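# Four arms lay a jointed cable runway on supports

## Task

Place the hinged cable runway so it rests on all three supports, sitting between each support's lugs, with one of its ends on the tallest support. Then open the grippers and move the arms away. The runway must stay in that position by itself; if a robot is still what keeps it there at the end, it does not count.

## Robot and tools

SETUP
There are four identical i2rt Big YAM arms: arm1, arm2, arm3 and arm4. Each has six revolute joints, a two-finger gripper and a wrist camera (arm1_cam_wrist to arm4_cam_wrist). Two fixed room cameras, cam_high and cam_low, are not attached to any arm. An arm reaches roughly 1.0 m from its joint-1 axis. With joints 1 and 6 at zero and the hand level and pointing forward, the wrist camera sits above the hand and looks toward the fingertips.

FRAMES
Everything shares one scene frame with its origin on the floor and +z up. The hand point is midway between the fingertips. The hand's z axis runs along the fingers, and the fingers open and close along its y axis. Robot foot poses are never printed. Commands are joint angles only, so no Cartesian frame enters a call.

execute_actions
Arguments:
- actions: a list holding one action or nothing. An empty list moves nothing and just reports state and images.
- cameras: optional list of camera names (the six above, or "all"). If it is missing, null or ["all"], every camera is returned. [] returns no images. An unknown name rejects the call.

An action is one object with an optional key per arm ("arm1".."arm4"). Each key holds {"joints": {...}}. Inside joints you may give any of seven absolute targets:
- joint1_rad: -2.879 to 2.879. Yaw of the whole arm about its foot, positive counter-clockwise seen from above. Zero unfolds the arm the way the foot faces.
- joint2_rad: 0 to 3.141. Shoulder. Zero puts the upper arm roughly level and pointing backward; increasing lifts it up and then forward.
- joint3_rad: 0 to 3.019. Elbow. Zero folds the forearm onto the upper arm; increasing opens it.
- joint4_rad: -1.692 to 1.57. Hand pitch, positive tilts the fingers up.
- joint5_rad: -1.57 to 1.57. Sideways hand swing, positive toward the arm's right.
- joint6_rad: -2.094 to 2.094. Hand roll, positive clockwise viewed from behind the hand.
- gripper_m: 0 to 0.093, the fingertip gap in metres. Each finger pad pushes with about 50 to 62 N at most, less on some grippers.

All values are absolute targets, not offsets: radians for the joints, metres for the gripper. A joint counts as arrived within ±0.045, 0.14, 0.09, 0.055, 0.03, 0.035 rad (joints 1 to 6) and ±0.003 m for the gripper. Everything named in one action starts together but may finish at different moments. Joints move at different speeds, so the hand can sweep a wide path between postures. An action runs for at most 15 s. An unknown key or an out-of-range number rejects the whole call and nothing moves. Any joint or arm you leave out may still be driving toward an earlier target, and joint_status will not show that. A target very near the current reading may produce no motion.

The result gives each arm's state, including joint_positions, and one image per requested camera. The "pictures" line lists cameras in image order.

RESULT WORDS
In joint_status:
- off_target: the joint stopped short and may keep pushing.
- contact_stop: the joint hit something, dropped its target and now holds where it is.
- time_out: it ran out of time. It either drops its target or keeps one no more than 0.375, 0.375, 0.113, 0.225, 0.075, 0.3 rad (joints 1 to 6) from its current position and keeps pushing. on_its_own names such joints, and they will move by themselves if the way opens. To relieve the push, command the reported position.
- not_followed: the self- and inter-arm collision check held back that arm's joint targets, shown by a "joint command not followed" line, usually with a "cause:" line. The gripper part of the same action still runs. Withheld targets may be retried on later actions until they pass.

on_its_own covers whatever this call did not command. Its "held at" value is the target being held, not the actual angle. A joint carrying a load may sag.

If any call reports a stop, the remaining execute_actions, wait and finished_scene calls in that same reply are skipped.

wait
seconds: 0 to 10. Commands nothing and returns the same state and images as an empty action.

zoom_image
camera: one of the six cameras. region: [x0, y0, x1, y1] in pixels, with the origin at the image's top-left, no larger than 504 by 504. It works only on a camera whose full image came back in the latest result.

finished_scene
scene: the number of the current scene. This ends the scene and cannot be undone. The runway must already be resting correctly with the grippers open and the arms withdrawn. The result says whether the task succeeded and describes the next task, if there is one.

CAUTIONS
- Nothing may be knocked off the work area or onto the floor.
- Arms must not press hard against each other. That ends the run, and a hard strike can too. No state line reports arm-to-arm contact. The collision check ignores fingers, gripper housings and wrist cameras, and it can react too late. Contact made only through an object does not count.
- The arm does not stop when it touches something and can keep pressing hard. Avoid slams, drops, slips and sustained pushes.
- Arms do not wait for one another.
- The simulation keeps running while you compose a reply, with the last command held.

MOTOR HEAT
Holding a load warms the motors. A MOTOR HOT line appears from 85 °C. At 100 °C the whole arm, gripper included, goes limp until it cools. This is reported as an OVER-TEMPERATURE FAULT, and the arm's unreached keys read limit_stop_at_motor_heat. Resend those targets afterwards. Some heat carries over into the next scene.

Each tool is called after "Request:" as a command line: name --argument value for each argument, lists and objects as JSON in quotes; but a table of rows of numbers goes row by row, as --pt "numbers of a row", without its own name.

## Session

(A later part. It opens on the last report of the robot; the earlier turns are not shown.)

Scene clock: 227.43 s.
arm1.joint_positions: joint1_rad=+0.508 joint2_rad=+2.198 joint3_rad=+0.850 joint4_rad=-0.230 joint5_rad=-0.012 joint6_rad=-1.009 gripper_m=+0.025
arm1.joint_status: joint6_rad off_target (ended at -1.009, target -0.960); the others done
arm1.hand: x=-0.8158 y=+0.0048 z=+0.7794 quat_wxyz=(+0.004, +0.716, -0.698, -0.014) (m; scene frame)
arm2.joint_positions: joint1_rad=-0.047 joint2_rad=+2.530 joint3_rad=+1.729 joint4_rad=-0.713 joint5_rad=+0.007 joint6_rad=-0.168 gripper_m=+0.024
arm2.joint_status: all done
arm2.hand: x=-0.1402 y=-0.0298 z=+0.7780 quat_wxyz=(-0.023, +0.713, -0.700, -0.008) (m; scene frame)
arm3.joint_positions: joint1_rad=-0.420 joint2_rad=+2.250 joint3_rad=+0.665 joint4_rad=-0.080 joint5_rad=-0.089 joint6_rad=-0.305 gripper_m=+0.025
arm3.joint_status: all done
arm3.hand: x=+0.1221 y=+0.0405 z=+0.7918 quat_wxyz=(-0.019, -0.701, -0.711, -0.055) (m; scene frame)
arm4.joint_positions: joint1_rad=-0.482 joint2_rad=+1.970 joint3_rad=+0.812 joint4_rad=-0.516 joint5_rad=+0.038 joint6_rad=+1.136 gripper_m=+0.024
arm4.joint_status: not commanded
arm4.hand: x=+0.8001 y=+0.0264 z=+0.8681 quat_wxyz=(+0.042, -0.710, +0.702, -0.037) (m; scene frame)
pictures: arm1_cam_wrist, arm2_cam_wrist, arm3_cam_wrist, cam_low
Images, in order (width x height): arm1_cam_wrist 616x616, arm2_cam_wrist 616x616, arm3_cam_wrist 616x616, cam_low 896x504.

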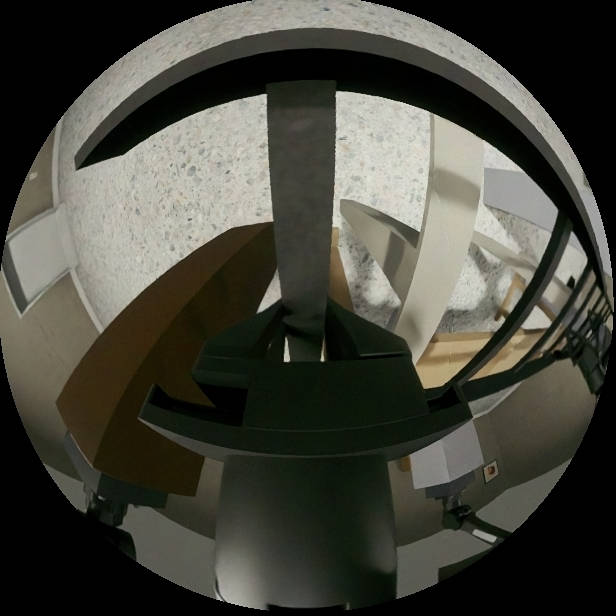

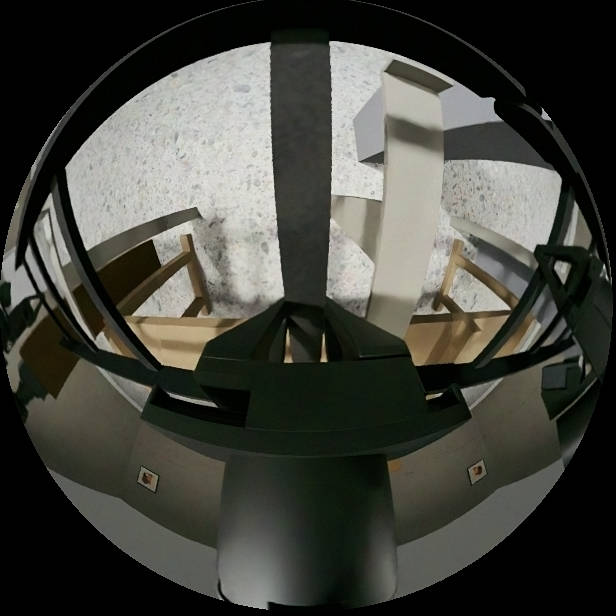

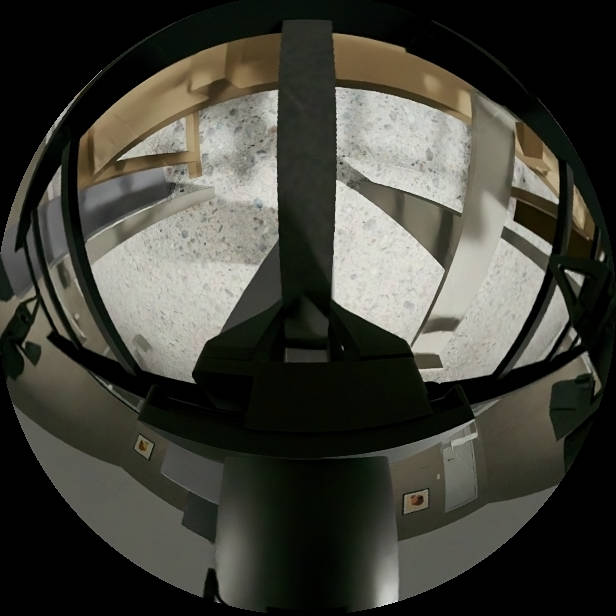

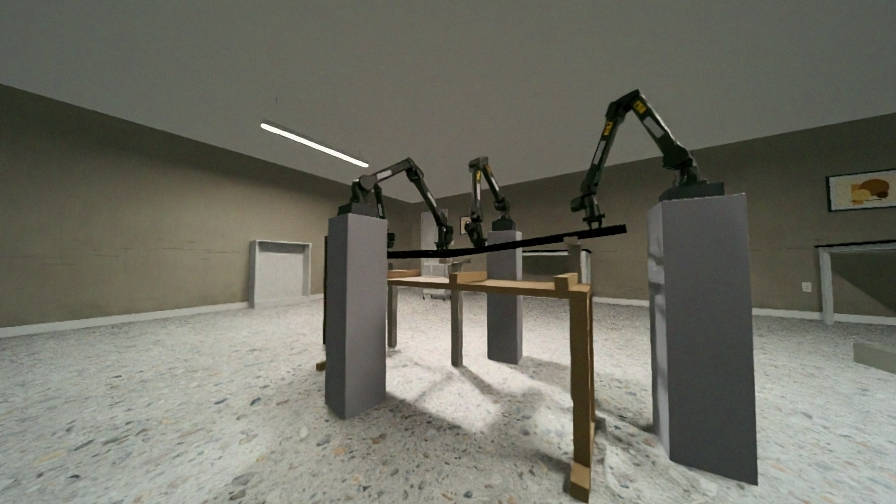

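Request:
execute_actions --actions '[{"arm1":{"joints":{"joint6_rad":-0.975}},"arm2":{"joints":{"joint3_rad":1.79,"joint4_rad":-0.772}},"arm3":{"joints":{"joint3_rad":0.645,"joint4_rad":-0.02}}}]' --cameras '["arm1_cam_wrist","arm2_cam_wrist","arm3_cam_wrist","cam_low"]'

Request:
zoom_image --camera "arm2_cam_wrist" --region '[340,20,500,160]'

Request:
zoom_image --camera "arm3_cam_wrist" --region '[400,30,560,170]'

Request:
zoom_image --camera "cam_low" --region '[380,225,500,295]'

Scene clock: 235.40 s.
arm1.joint_positions: joint1_rad=+0.508 joint2_rad=+2.198 joint3_rad=+0.849 joint4_rad=-0.230 joint5_rad=-0.007 joint6_rad=-1.011 gripper_m=+0.025
arm1.joint_status: joint6_rad time_out (moved -0.002 of +0.034)
arm1.on_its_own: joint6_rad reads -1.011 and still pushes toward -0.975 since a time_out
arm1.hand: x=-0.8159 y=+0.0037 z=+0.7793 quat_wxyz=(+0.005, +0.717, -0.697, -0.011) (m; scene frame)
arm2.joint_positions: joint1_rad=-0.047 joint2_rad=+2.530 joint3_rad=+1.735 joint4_rad=-0.733 joint5_rad=+0.008 joint6_rad=-0.169 gripper_m=+0.024
arm2.joint_status: all done
arm2.hand: x=-0.1402 y=-0.0313 z=+0.7796 quat_wxyz=(-0.018, +0.714, -0.700, -0.003) (m; scene frame)
arm3.joint_positions: joint1_rad=-0.420 joint2_rad=+2.250 joint3_rad=+0.650 joint4_rad=-0.040 joint5_rad=-0.091 joint6_rad=-0.304 gripper_m=+0.025
arm3.joint_status: all done
arm3.hand: x=+0.1221 y=+0.0395 z=+0.7914 quat_wxyz=(-0.026, -0.701, -0.711, -0.044) (m; scene frame)
arm4.joint_positions: joint1_rad=-0.482 joint2_rad=+1.970 joint3_rad=+0.812 joint4_rad=-0.516 joint5_rad=+0.037 joint6_rad=+1.135 gripper_m=+0.024
arm4.joint_status: not commanded
arm4.hand: x=+0.8000 y=+0.0263 z=+0.8680 quat_wxyz=(+0.041, -0.711, +0.701, -0.037) (m; scene frame)
pictures: arm1_cam_wrist, arm2_cam_wrist, arm3_cam_wrist, cam_low
Images, in order (width x height): arm1_cam_wrist 616x616, arm2_cam_wrist 616x616, arm3_cam_wrist 616x616, cam_low 896x504.

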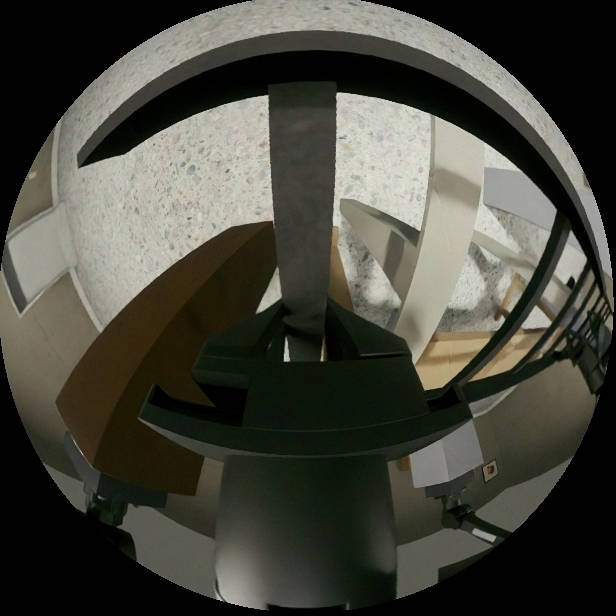

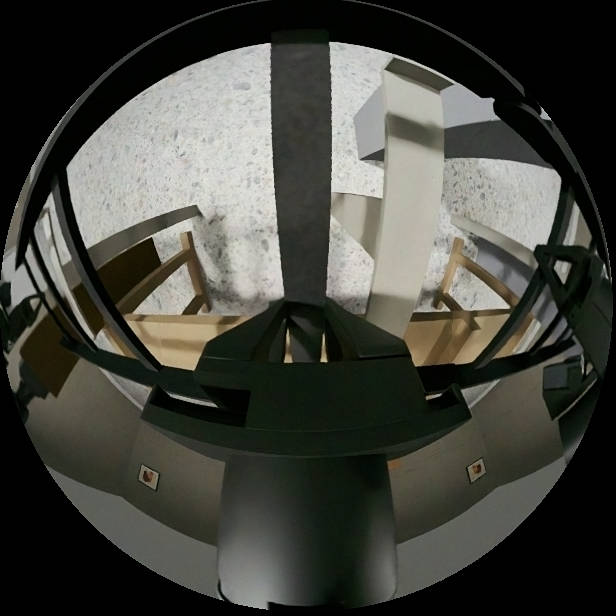

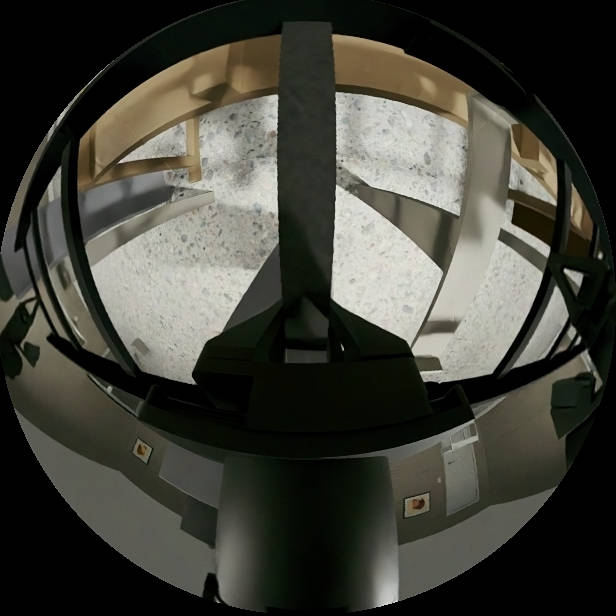

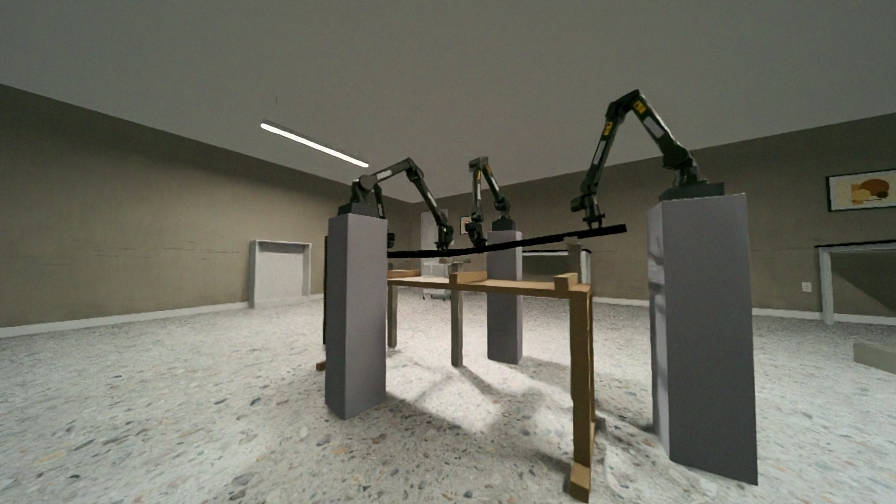

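Region (340, 20, 500, 160) of arm2_cam_wrist's 616x616 image, scaled by 3.150, with more detail than that image has; it fills the top 441 rows of this view, and the rest is white.

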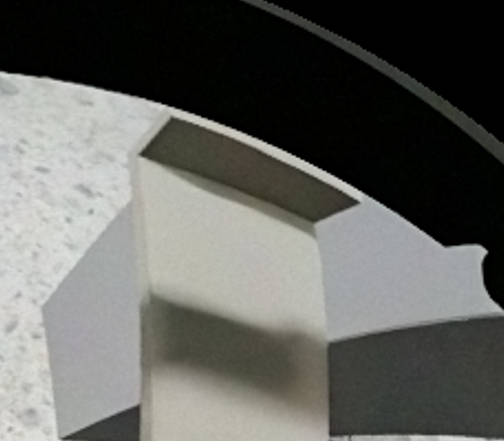

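Region (400, 30, 560, 170) of arm3_cam_wrist's 616x616 image, scaled by 3.150, with more detail than that image has; it fills the top 441 rows of this view, and the rest is white.

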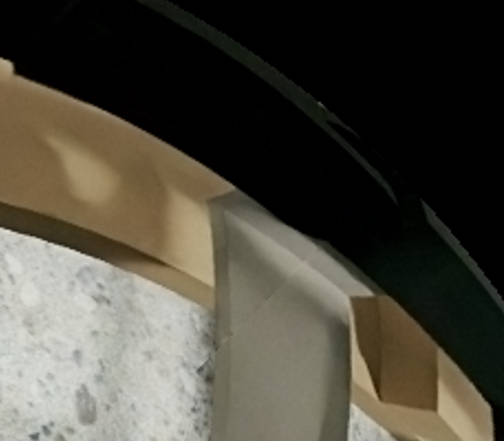

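Region (380, 225, 500, 295) of cam_low's 896x504 image, scaled by 4.200, with more detail than that image has; it fills the top 294 rows of this view, and the rest is white.

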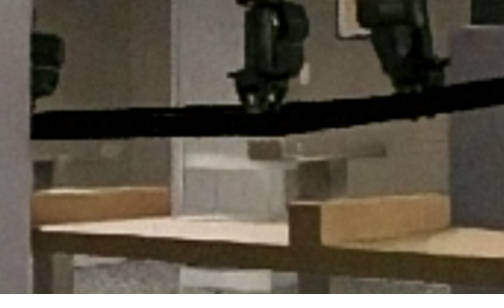

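Request:
execute_actions --actions '[{"arm1":{"joints":{"joint2_rad":2.175,"joint4_rad":-0.172,"joint6_rad":-1.0}},"arm2":{"joints":{"joint2_rad":2.505,"joint3_rad":1.82}},"arm3":{"joints":{"joint2_rad":2.23,"joint3_rad":0.695,"joint4_rad":0.01}},"arm4":{"joints":{"joint2_rad":1.945,"joint4_rad":-0.495}}}]' --cameras '["arm1_cam_wrist","arm2_cam_wrist","arm3_cam_wrist","cam_low","cam_high"]'

Request:
zoom_image --camera "arm2_cam_wrist" --region '[340,20,500,160]'

Request:
zoom_image --camera "arm3_cam_wrist" --region '[400,30,560,170]'

Request:
zoom_image --camera "cam_low" --region '[380,225,500,295]'

Request:
zoom_image --camera "cam_high" --region '[330,280,450,370]'

Scene clock: 244.87 s.
arm1.joint_positions: joint1_rad=+0.507 joint2_rad=+2.225 joint3_rad=+0.849 joint4_rad=-0.195 joint5_rad=-0.003 joint6_rad=-1.012 gripper_m=+0.025
arm1.joint_status: all done
arm1.hand: x=-0.8161 y=+0.0023 z=+0.7695 quat_wxyz=(+0.001, +0.717, -0.697, -0.008) (m; scene frame)
arm2.joint_positions: joint1_rad=-0.048 joint2_rad=+2.555 joint3_rad=+1.755 joint4_rad=-0.741 joint5_rad=+0.009 joint6_rad=-0.169 gripper_m=+0.024
arm2.joint_status: all done
arm2.hand: x=-0.1399 y=-0.0321 z=+0.7694 quat_wxyz=(-0.012, +0.714, -0.700, +0.001) (m; scene frame)
arm3.joint_positions: joint1_rad=-0.420 joint2_rad=+2.294 joint3_rad=+0.668 joint4_rad=-0.012 joint5_rad=-0.094 joint6_rad=-0.304 gripper_m=+0.025
arm3.joint_status: all done
arm3.hand: x=+0.1223 y=+0.0380 z=+0.7789 quat_wxyz=(-0.028, -0.701, -0.711, -0.044) (m; scene frame)
arm4.joint_positions: joint1_rad=-0.482 joint2_rad=+1.984 joint3_rad=+0.811 joint4_rad=-0.496 joint5_rad=+0.037 joint6_rad=+1.133 gripper_m=+0.024
arm4.joint_status: all done
arm4.hand: x=+0.7998 y=+0.0265 z=+0.8626 quat_wxyz=(+0.040, -0.711, +0.701, -0.035) (m; scene frame)
pictures: arm1_cam_wrist, arm2_cam_wrist, arm3_cam_wrist, cam_high, cam_low
Images, in order (width x height): arm1_cam_wrist 616x616, arm2_cam_wrist 616x616, arm3_cam_wrist 616x616, cam_high 896x504, cam_low 896x504.

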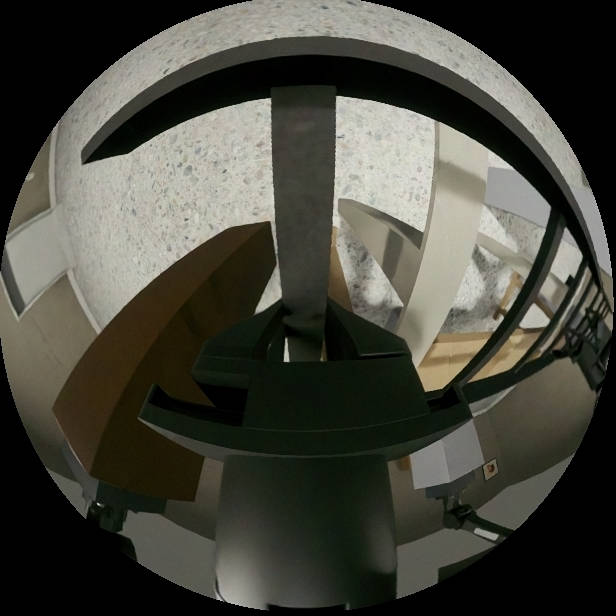

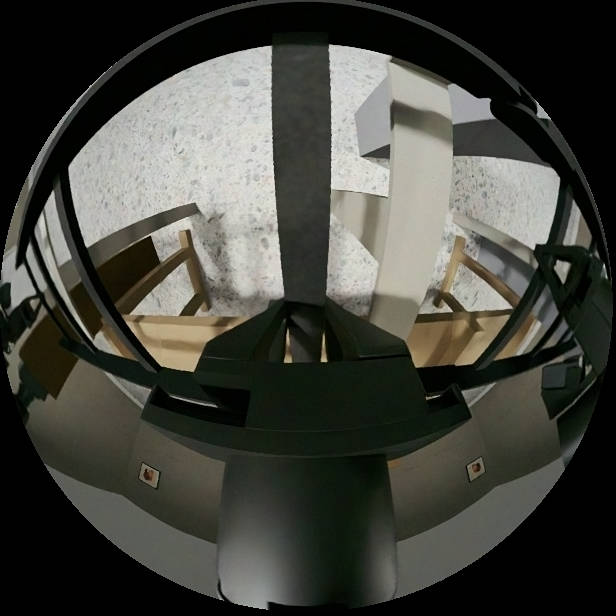

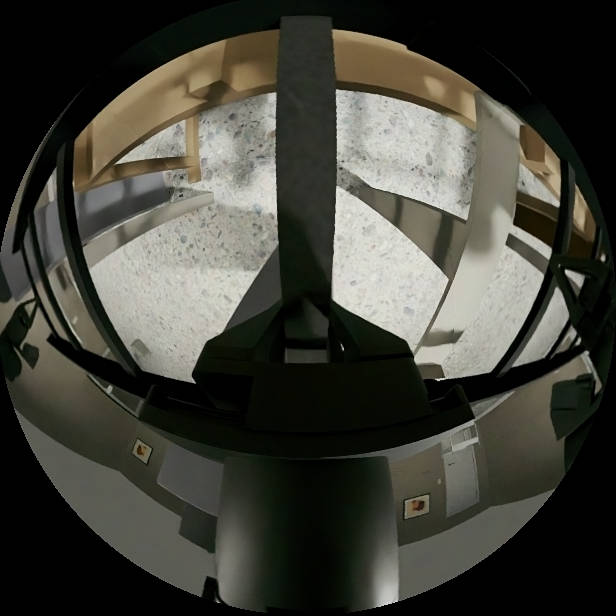

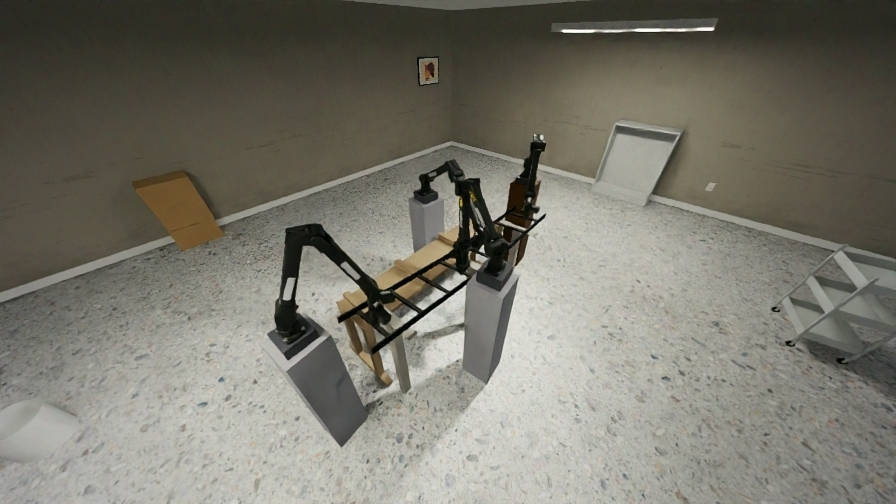

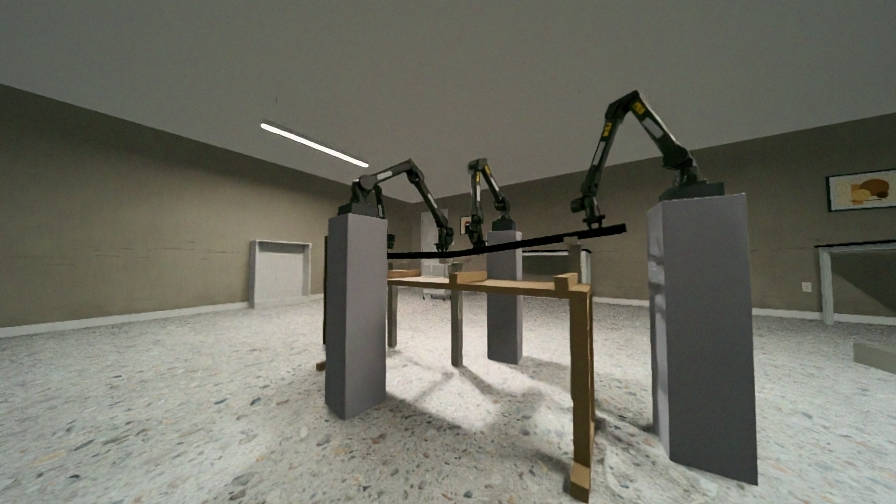

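Region (340, 20, 500, 160) of arm2_cam_wrist's 616x616 image, scaled by 3.150, with more detail than that image has; it fills the top 441 rows of this view, and the rest is white.

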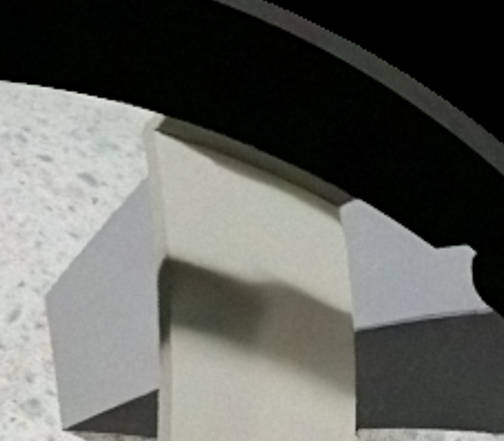

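Region (400, 30, 560, 170) of arm3_cam_wrist's 616x616 image, scaled by 3.150, with more detail than that image has; it fills the top 441 rows of this view, and the rest is white.

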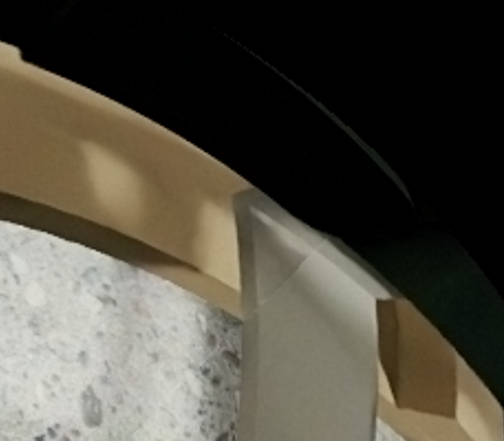

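Region (380, 225, 500, 295) of cam_low's 896x504 image, scaled by 4.200, with more detail than that image has; it fills the top 294 rows of this view, and the rest is white.

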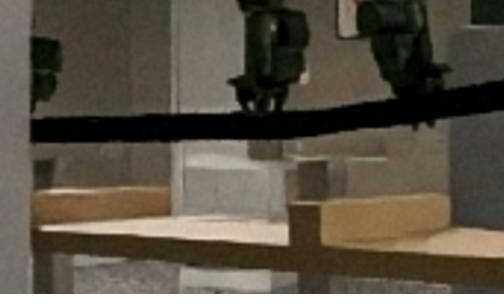

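Region (330, 280, 450, 370) of cam_high's 896x504 image, scaled by 4.200, with more detail than that image has; it fills the top 378 rows of this view, and the rest is white.

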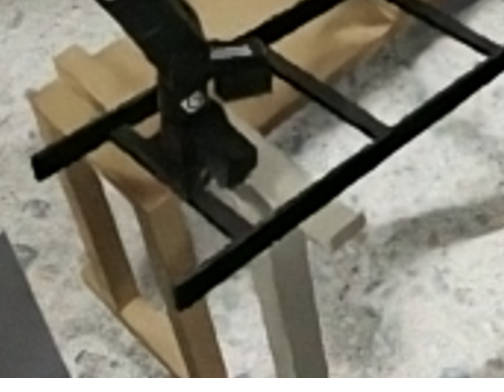

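Request:
execute_actions --actions '[{"arm1":{"joints":{"joint2_rad":2.21,"joint4_rad":-0.14}},"arm2":{"joints":{"joint2_rad":2.535,"joint3_rad":1.84}},"arm3":{"joints":{"joint2_rad":2.275,"joint3_rad":0.71,"joint4_rad":0.035}},"arm4":{"joints":{"joint2_rad":1.96,"joint4_rad":-0.48}}}]' --cameras '["arm1_cam_wrist","arm2_cam_wrist","arm3_cam_wrist","cam_low","cam_high"]'

Request:
zoom_image --camera "cam_low" --region '[380,225,500,295]'

Request:
zoom_image --camera "cam_high" --region '[330,280,450,370]'

Request:
zoom_image --camera "cam_low" --region '[520,200,640,270]'

Scene clock: 249.30 s.
arm1.joint_positions: joint1_rad=+0.507 joint2_rad=+2.246 joint3_rad=+0.849 joint4_rad=-0.161 joint5_rad=-0.003 joint6_rad=-1.007 gripper_m=+0.025
arm1.joint_status: all done
arm1.hand: x=-0.8156 y=+0.0028 z=+0.7620 quat_wxyz=(-0.006, +0.715, -0.699, -0.007) (m; scene frame)
arm2.joint_positions: joint1_rad=-0.048 joint2_rad=+2.571 joint3_rad=+1.771 joint4_rad=-0.754 joint5_rad=+0.009 joint6_rad=-0.169 gripper_m=+0.024
arm2.joint_status: all done
arm2.hand: x=-0.1394 y=-0.0332 z=+0.7633 quat_wxyz=(-0.007, +0.713, -0.701, +0.005) (m; scene frame)
arm3.joint_positions: joint1_rad=-0.420 joint2_rad=+2.326 joint3_rad=+0.679 joint4_rad=+0.015 joint5_rad=-0.100 joint6_rad=-0.305 gripper_m=+0.025
arm3.joint_status: all done
arm3.hand: x=+0.1228 y=+0.0364 z=+0.7699 quat_wxyz=(-0.032, -0.701, -0.711, -0.043) (m; scene frame)
arm4.joint_positions: joint1_rad=-0.483 joint2_rad=+2.005 joint3_rad=+0.811 joint4_rad=-0.474 joint5_rad=+0.037 joint6_rad=+1.131 gripper_m=+0.024
arm4.joint_status: all done
arm4.hand: x=+0.8006 y=+0.0267 z=+0.8548 quat_wxyz=(+0.040, -0.712, +0.701, -0.034) (m; scene frame)
pictures: arm1_cam_wrist, arm2_cam_wrist, arm3_cam_wrist, cam_high, cam_low
Images, in order (width x height): arm1_cam_wrist 616x616, arm2_cam_wrist 616x616, arm3_cam_wrist 616x616, cam_high 896x504, cam_low 896x504.

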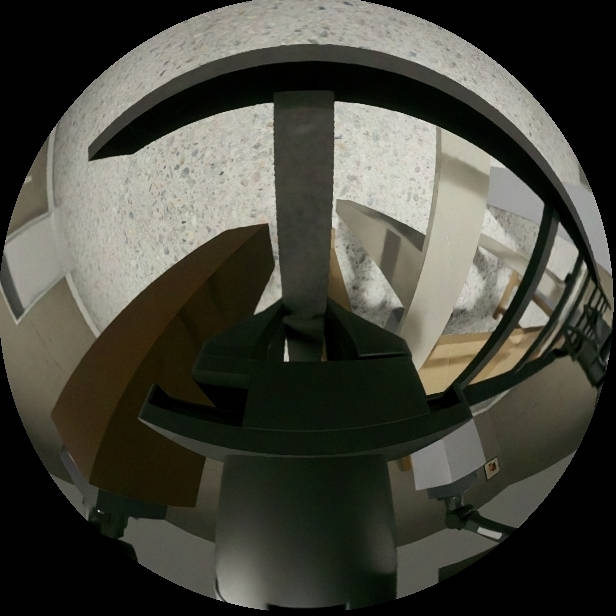

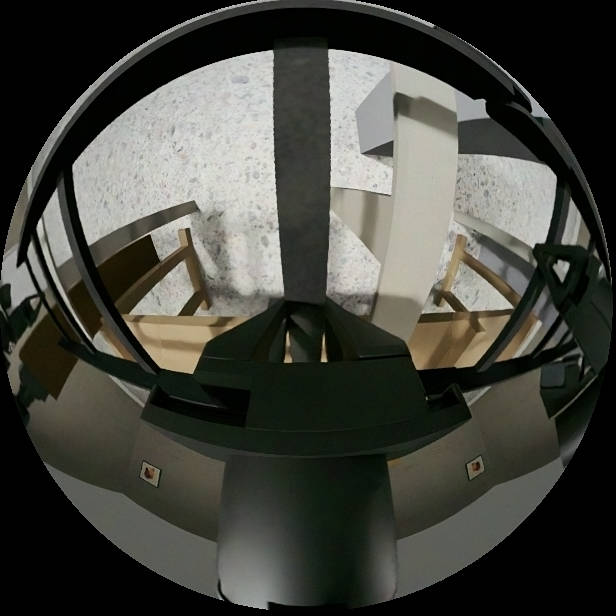

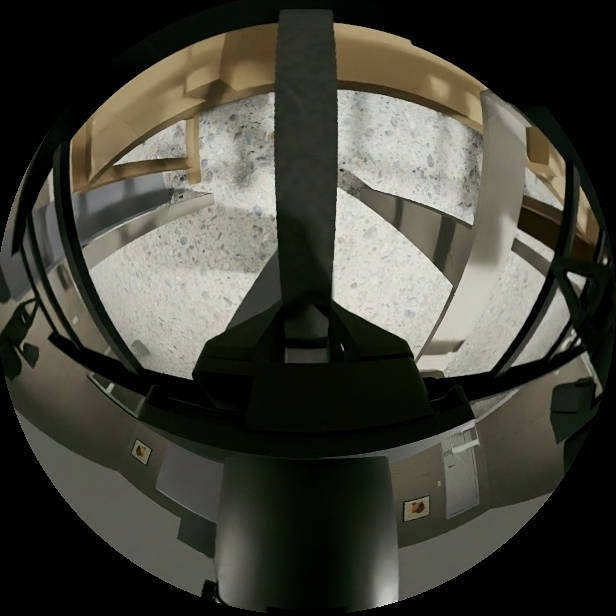

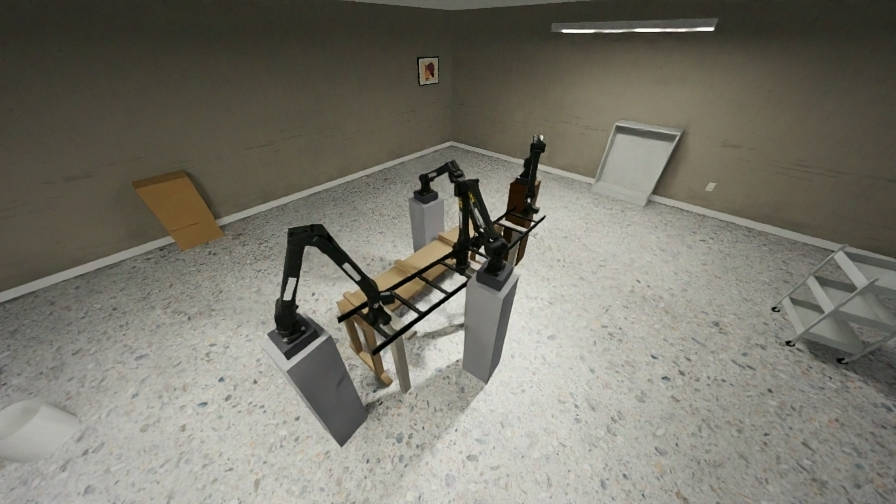

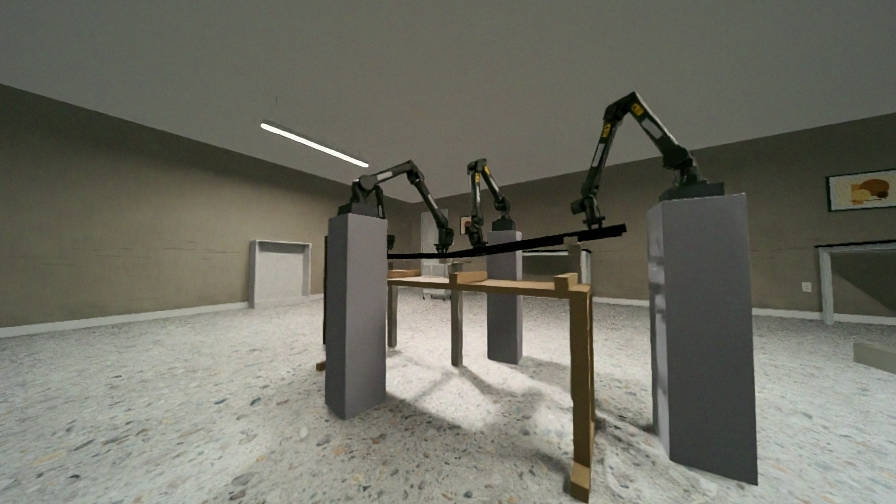

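Region (380, 225, 500, 295) of cam_low's 896x504 image, scaled by 4.200, with more detail than that image has; it fills the top 294 rows of this view, and the rest is white.

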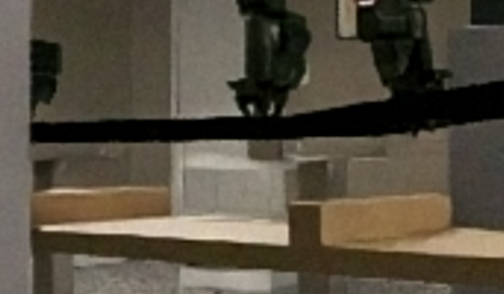

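Region (330, 280, 450, 370) of cam_high's 896x504 image, scaled by 4.200, with more detail than that image has; it fills the top 378 rows of this view, and the rest is white.

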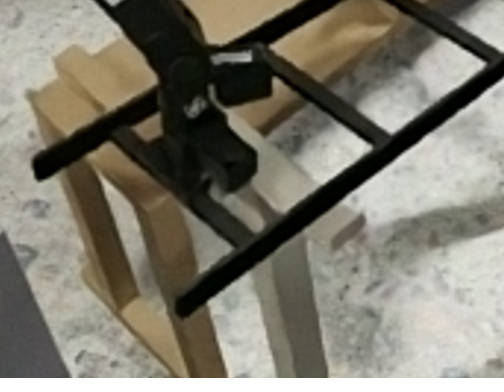

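Region (520, 200, 640, 270) of cam_low's 896x504 image, scaled by 4.200, with more detail than that image has; it fills the top 294 rows of this view, and the rest is white.

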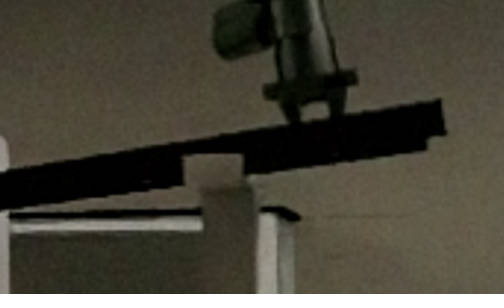

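Request:
execute_actions --actions '[{"arm1":{"joints":{"joint1_rad":0.54,"joint2_rad":2.165,"joint4_rad":-0.18,"joint6_rad":-0.97}},"arm2":{"joints":{"joint2_rad":2.485,"joint3_rad":1.87}},"arm3":{"joints":{"joint2_rad":2.22,"joint3_rad":0.64}},"arm4":{"joints":{"joint2_rad":1.935,"joint4_rad":-0.50}}}]' --cameras '["arm1_cam_wrist","arm2_cam_wrist","arm3_cam_wrist","cam_low","cam_high"]'

Request:
zoom_image --camera "cam_low" --region '[380,225,500,295]'

Request:
zoom_image --camera "arm2_cam_wrist" --region '[340,20,500,160]'

Request:
zoom_image --camera "arm3_cam_wrist" --region '[400,30,560,170]'

Scene clock: 260.53 s.
arm1.joint_positions: joint1_rad=+0.518 joint2_rad=+2.237 joint3_rad=+0.849 joint4_rad=-0.172 joint5_rad=+0.007 joint6_rad=-0.995 gripper_m=+0.025
arm1.joint_status: all done
arm1.hand: x=-0.8166 y=+0.0051 z=+0.7652 quat_wxyz=(-0.003, +0.715, -0.699, -0.002) (m; scene frame)
arm2.joint_positions: joint1_rad=-0.048 joint2_rad=+2.571 joint3_rad=+1.782 joint4_rad=-0.767 joint5_rad=+0.009 joint6_rad=-0.169 gripper_m=+0.024
arm2.joint_status: all done
arm2.hand: x=-0.1391 y=-0.0307 z=+0.7662 quat_wxyz=(-0.006, +0.713, -0.701, +0.005) (m; scene frame)
arm3.joint_positions: joint1_rad=-0.420 joint2_rad=+2.314 joint3_rad=+0.663 joint4_rad=+0.026 joint5_rad=-0.098 joint6_rad=-0.305 gripper_m=+0.025
arm3.joint_status: all done
arm3.hand: x=+0.1232 y=+0.0391 z=+0.7733 quat_wxyz=(-0.033, -0.701, -0.712, -0.039) (m; scene frame)
arm4.joint_positions: joint1_rad=-0.483 joint2_rad=+2.005 joint3_rad=+0.811 joint4_rad=-0.474 joint5_rad=+0.037 joint6_rad=+1.131 gripper_m=+0.024
arm4.joint_status: all done
arm4.hand: x=+0.8006 y=+0.0268 z=+0.8550 quat_wxyz=(+0.040, -0.711, +0.701, -0.034) (m; scene frame)
pictures: arm1_cam_wrist, arm2_cam_wrist, arm3_cam_wrist, cam_high, cam_low
Images, in order (width x height): arm1_cam_wrist 616x616, arm2_cam_wrist 616x616, arm3_cam_wrist 616x616, cam_high 896x504, cam_low 896x504.

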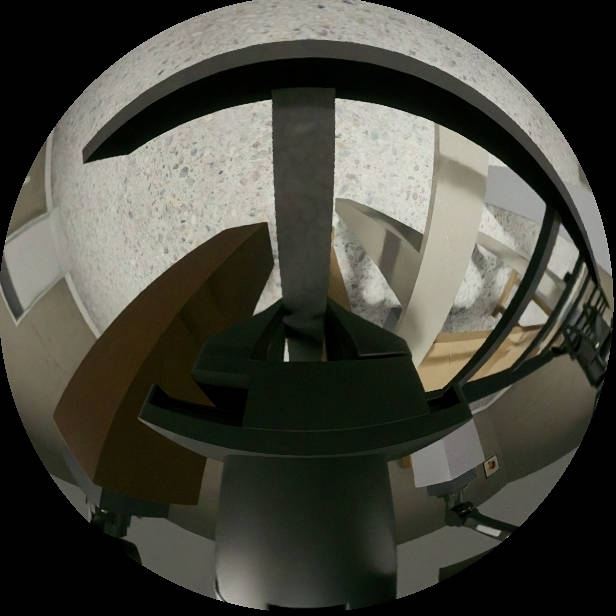

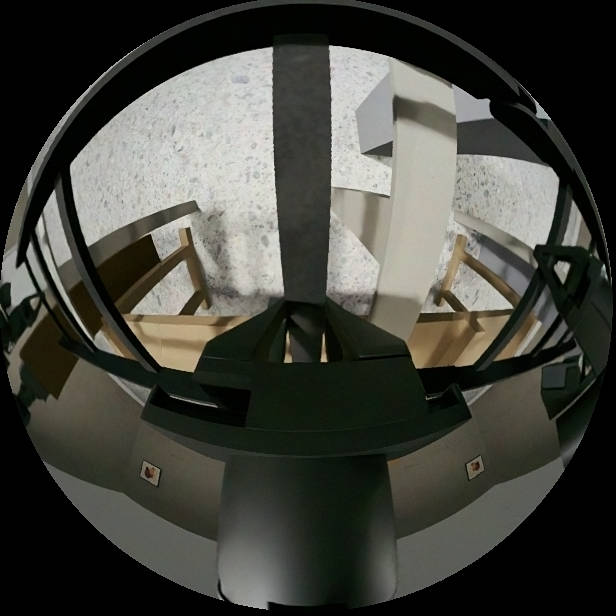

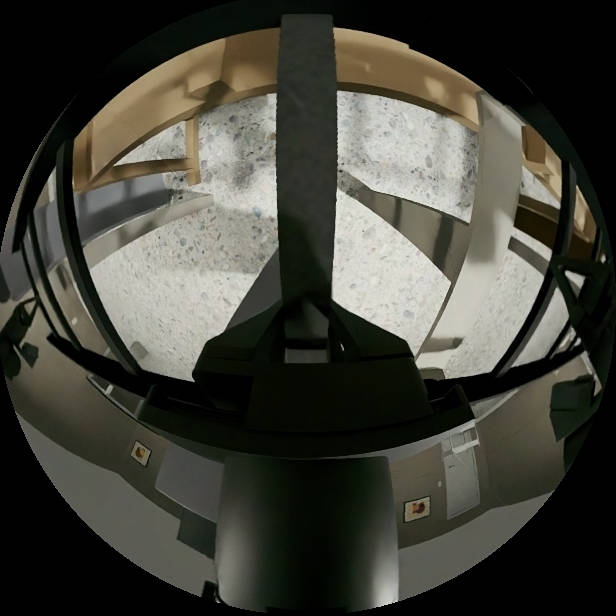

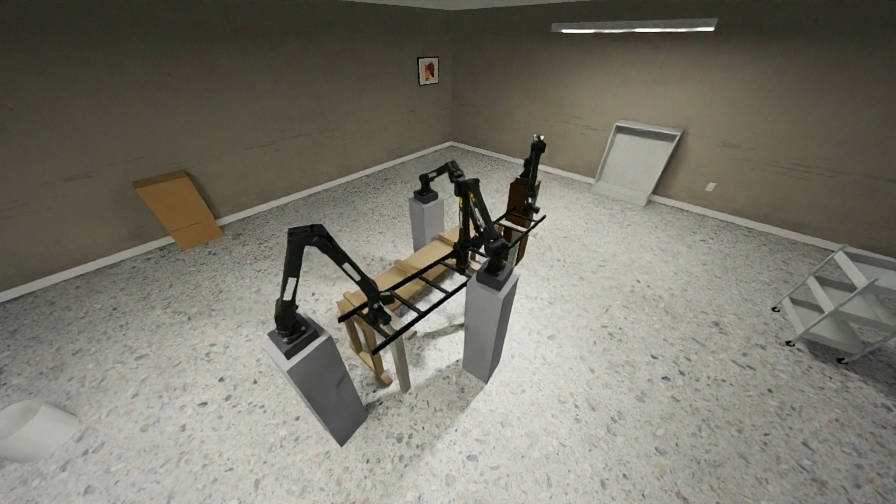

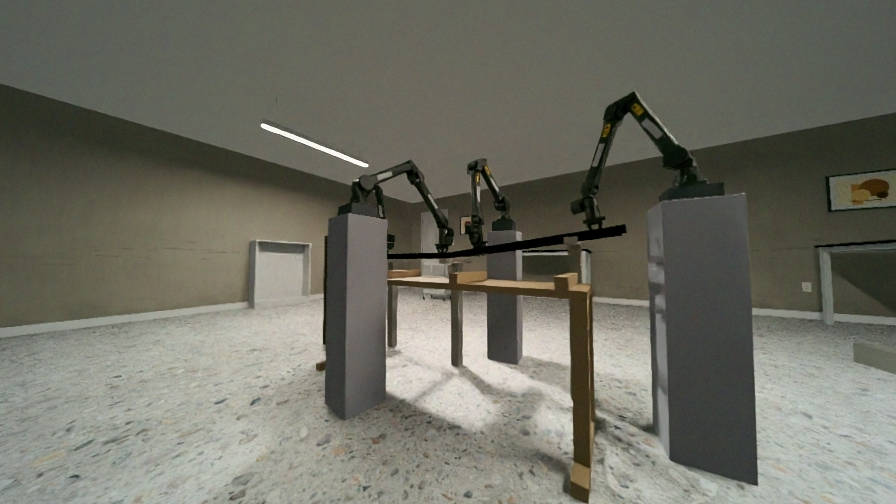

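Region (380, 225, 500, 295) of cam_low's 896x504 image, scaled by 4.200, with more detail than that image has; it fills the top 294 rows of this view, and the rest is white.

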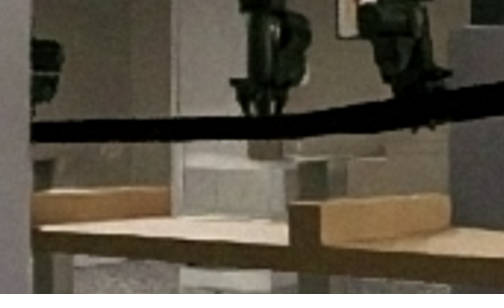

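Region (340, 20, 500, 160) of arm2_cam_wrist's 616x616 image, scaled by 3.150, with more detail than that image has; it fills the top 441 rows of this view, and the rest is white.

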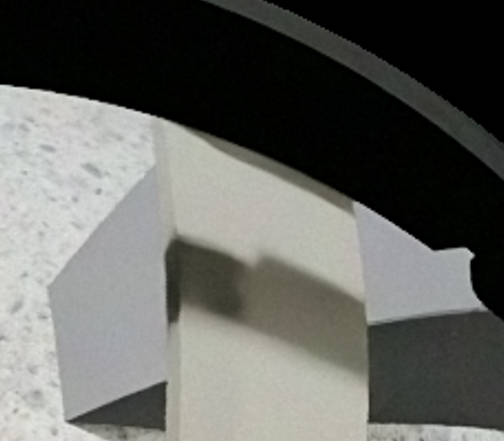

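Region (400, 30, 560, 170) of arm3_cam_wrist's 616x616 image, scaled by 3.150, with more detail than that image has; it fills the top 441 rows of this view, and the rest is white.

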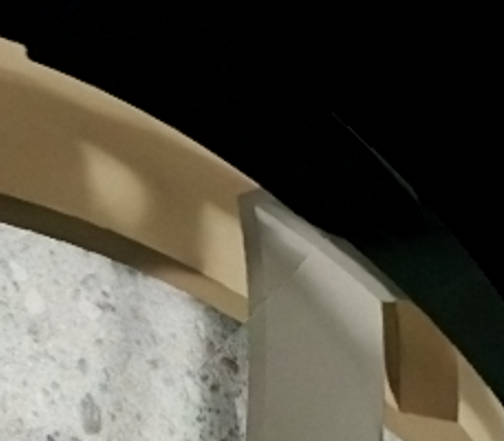

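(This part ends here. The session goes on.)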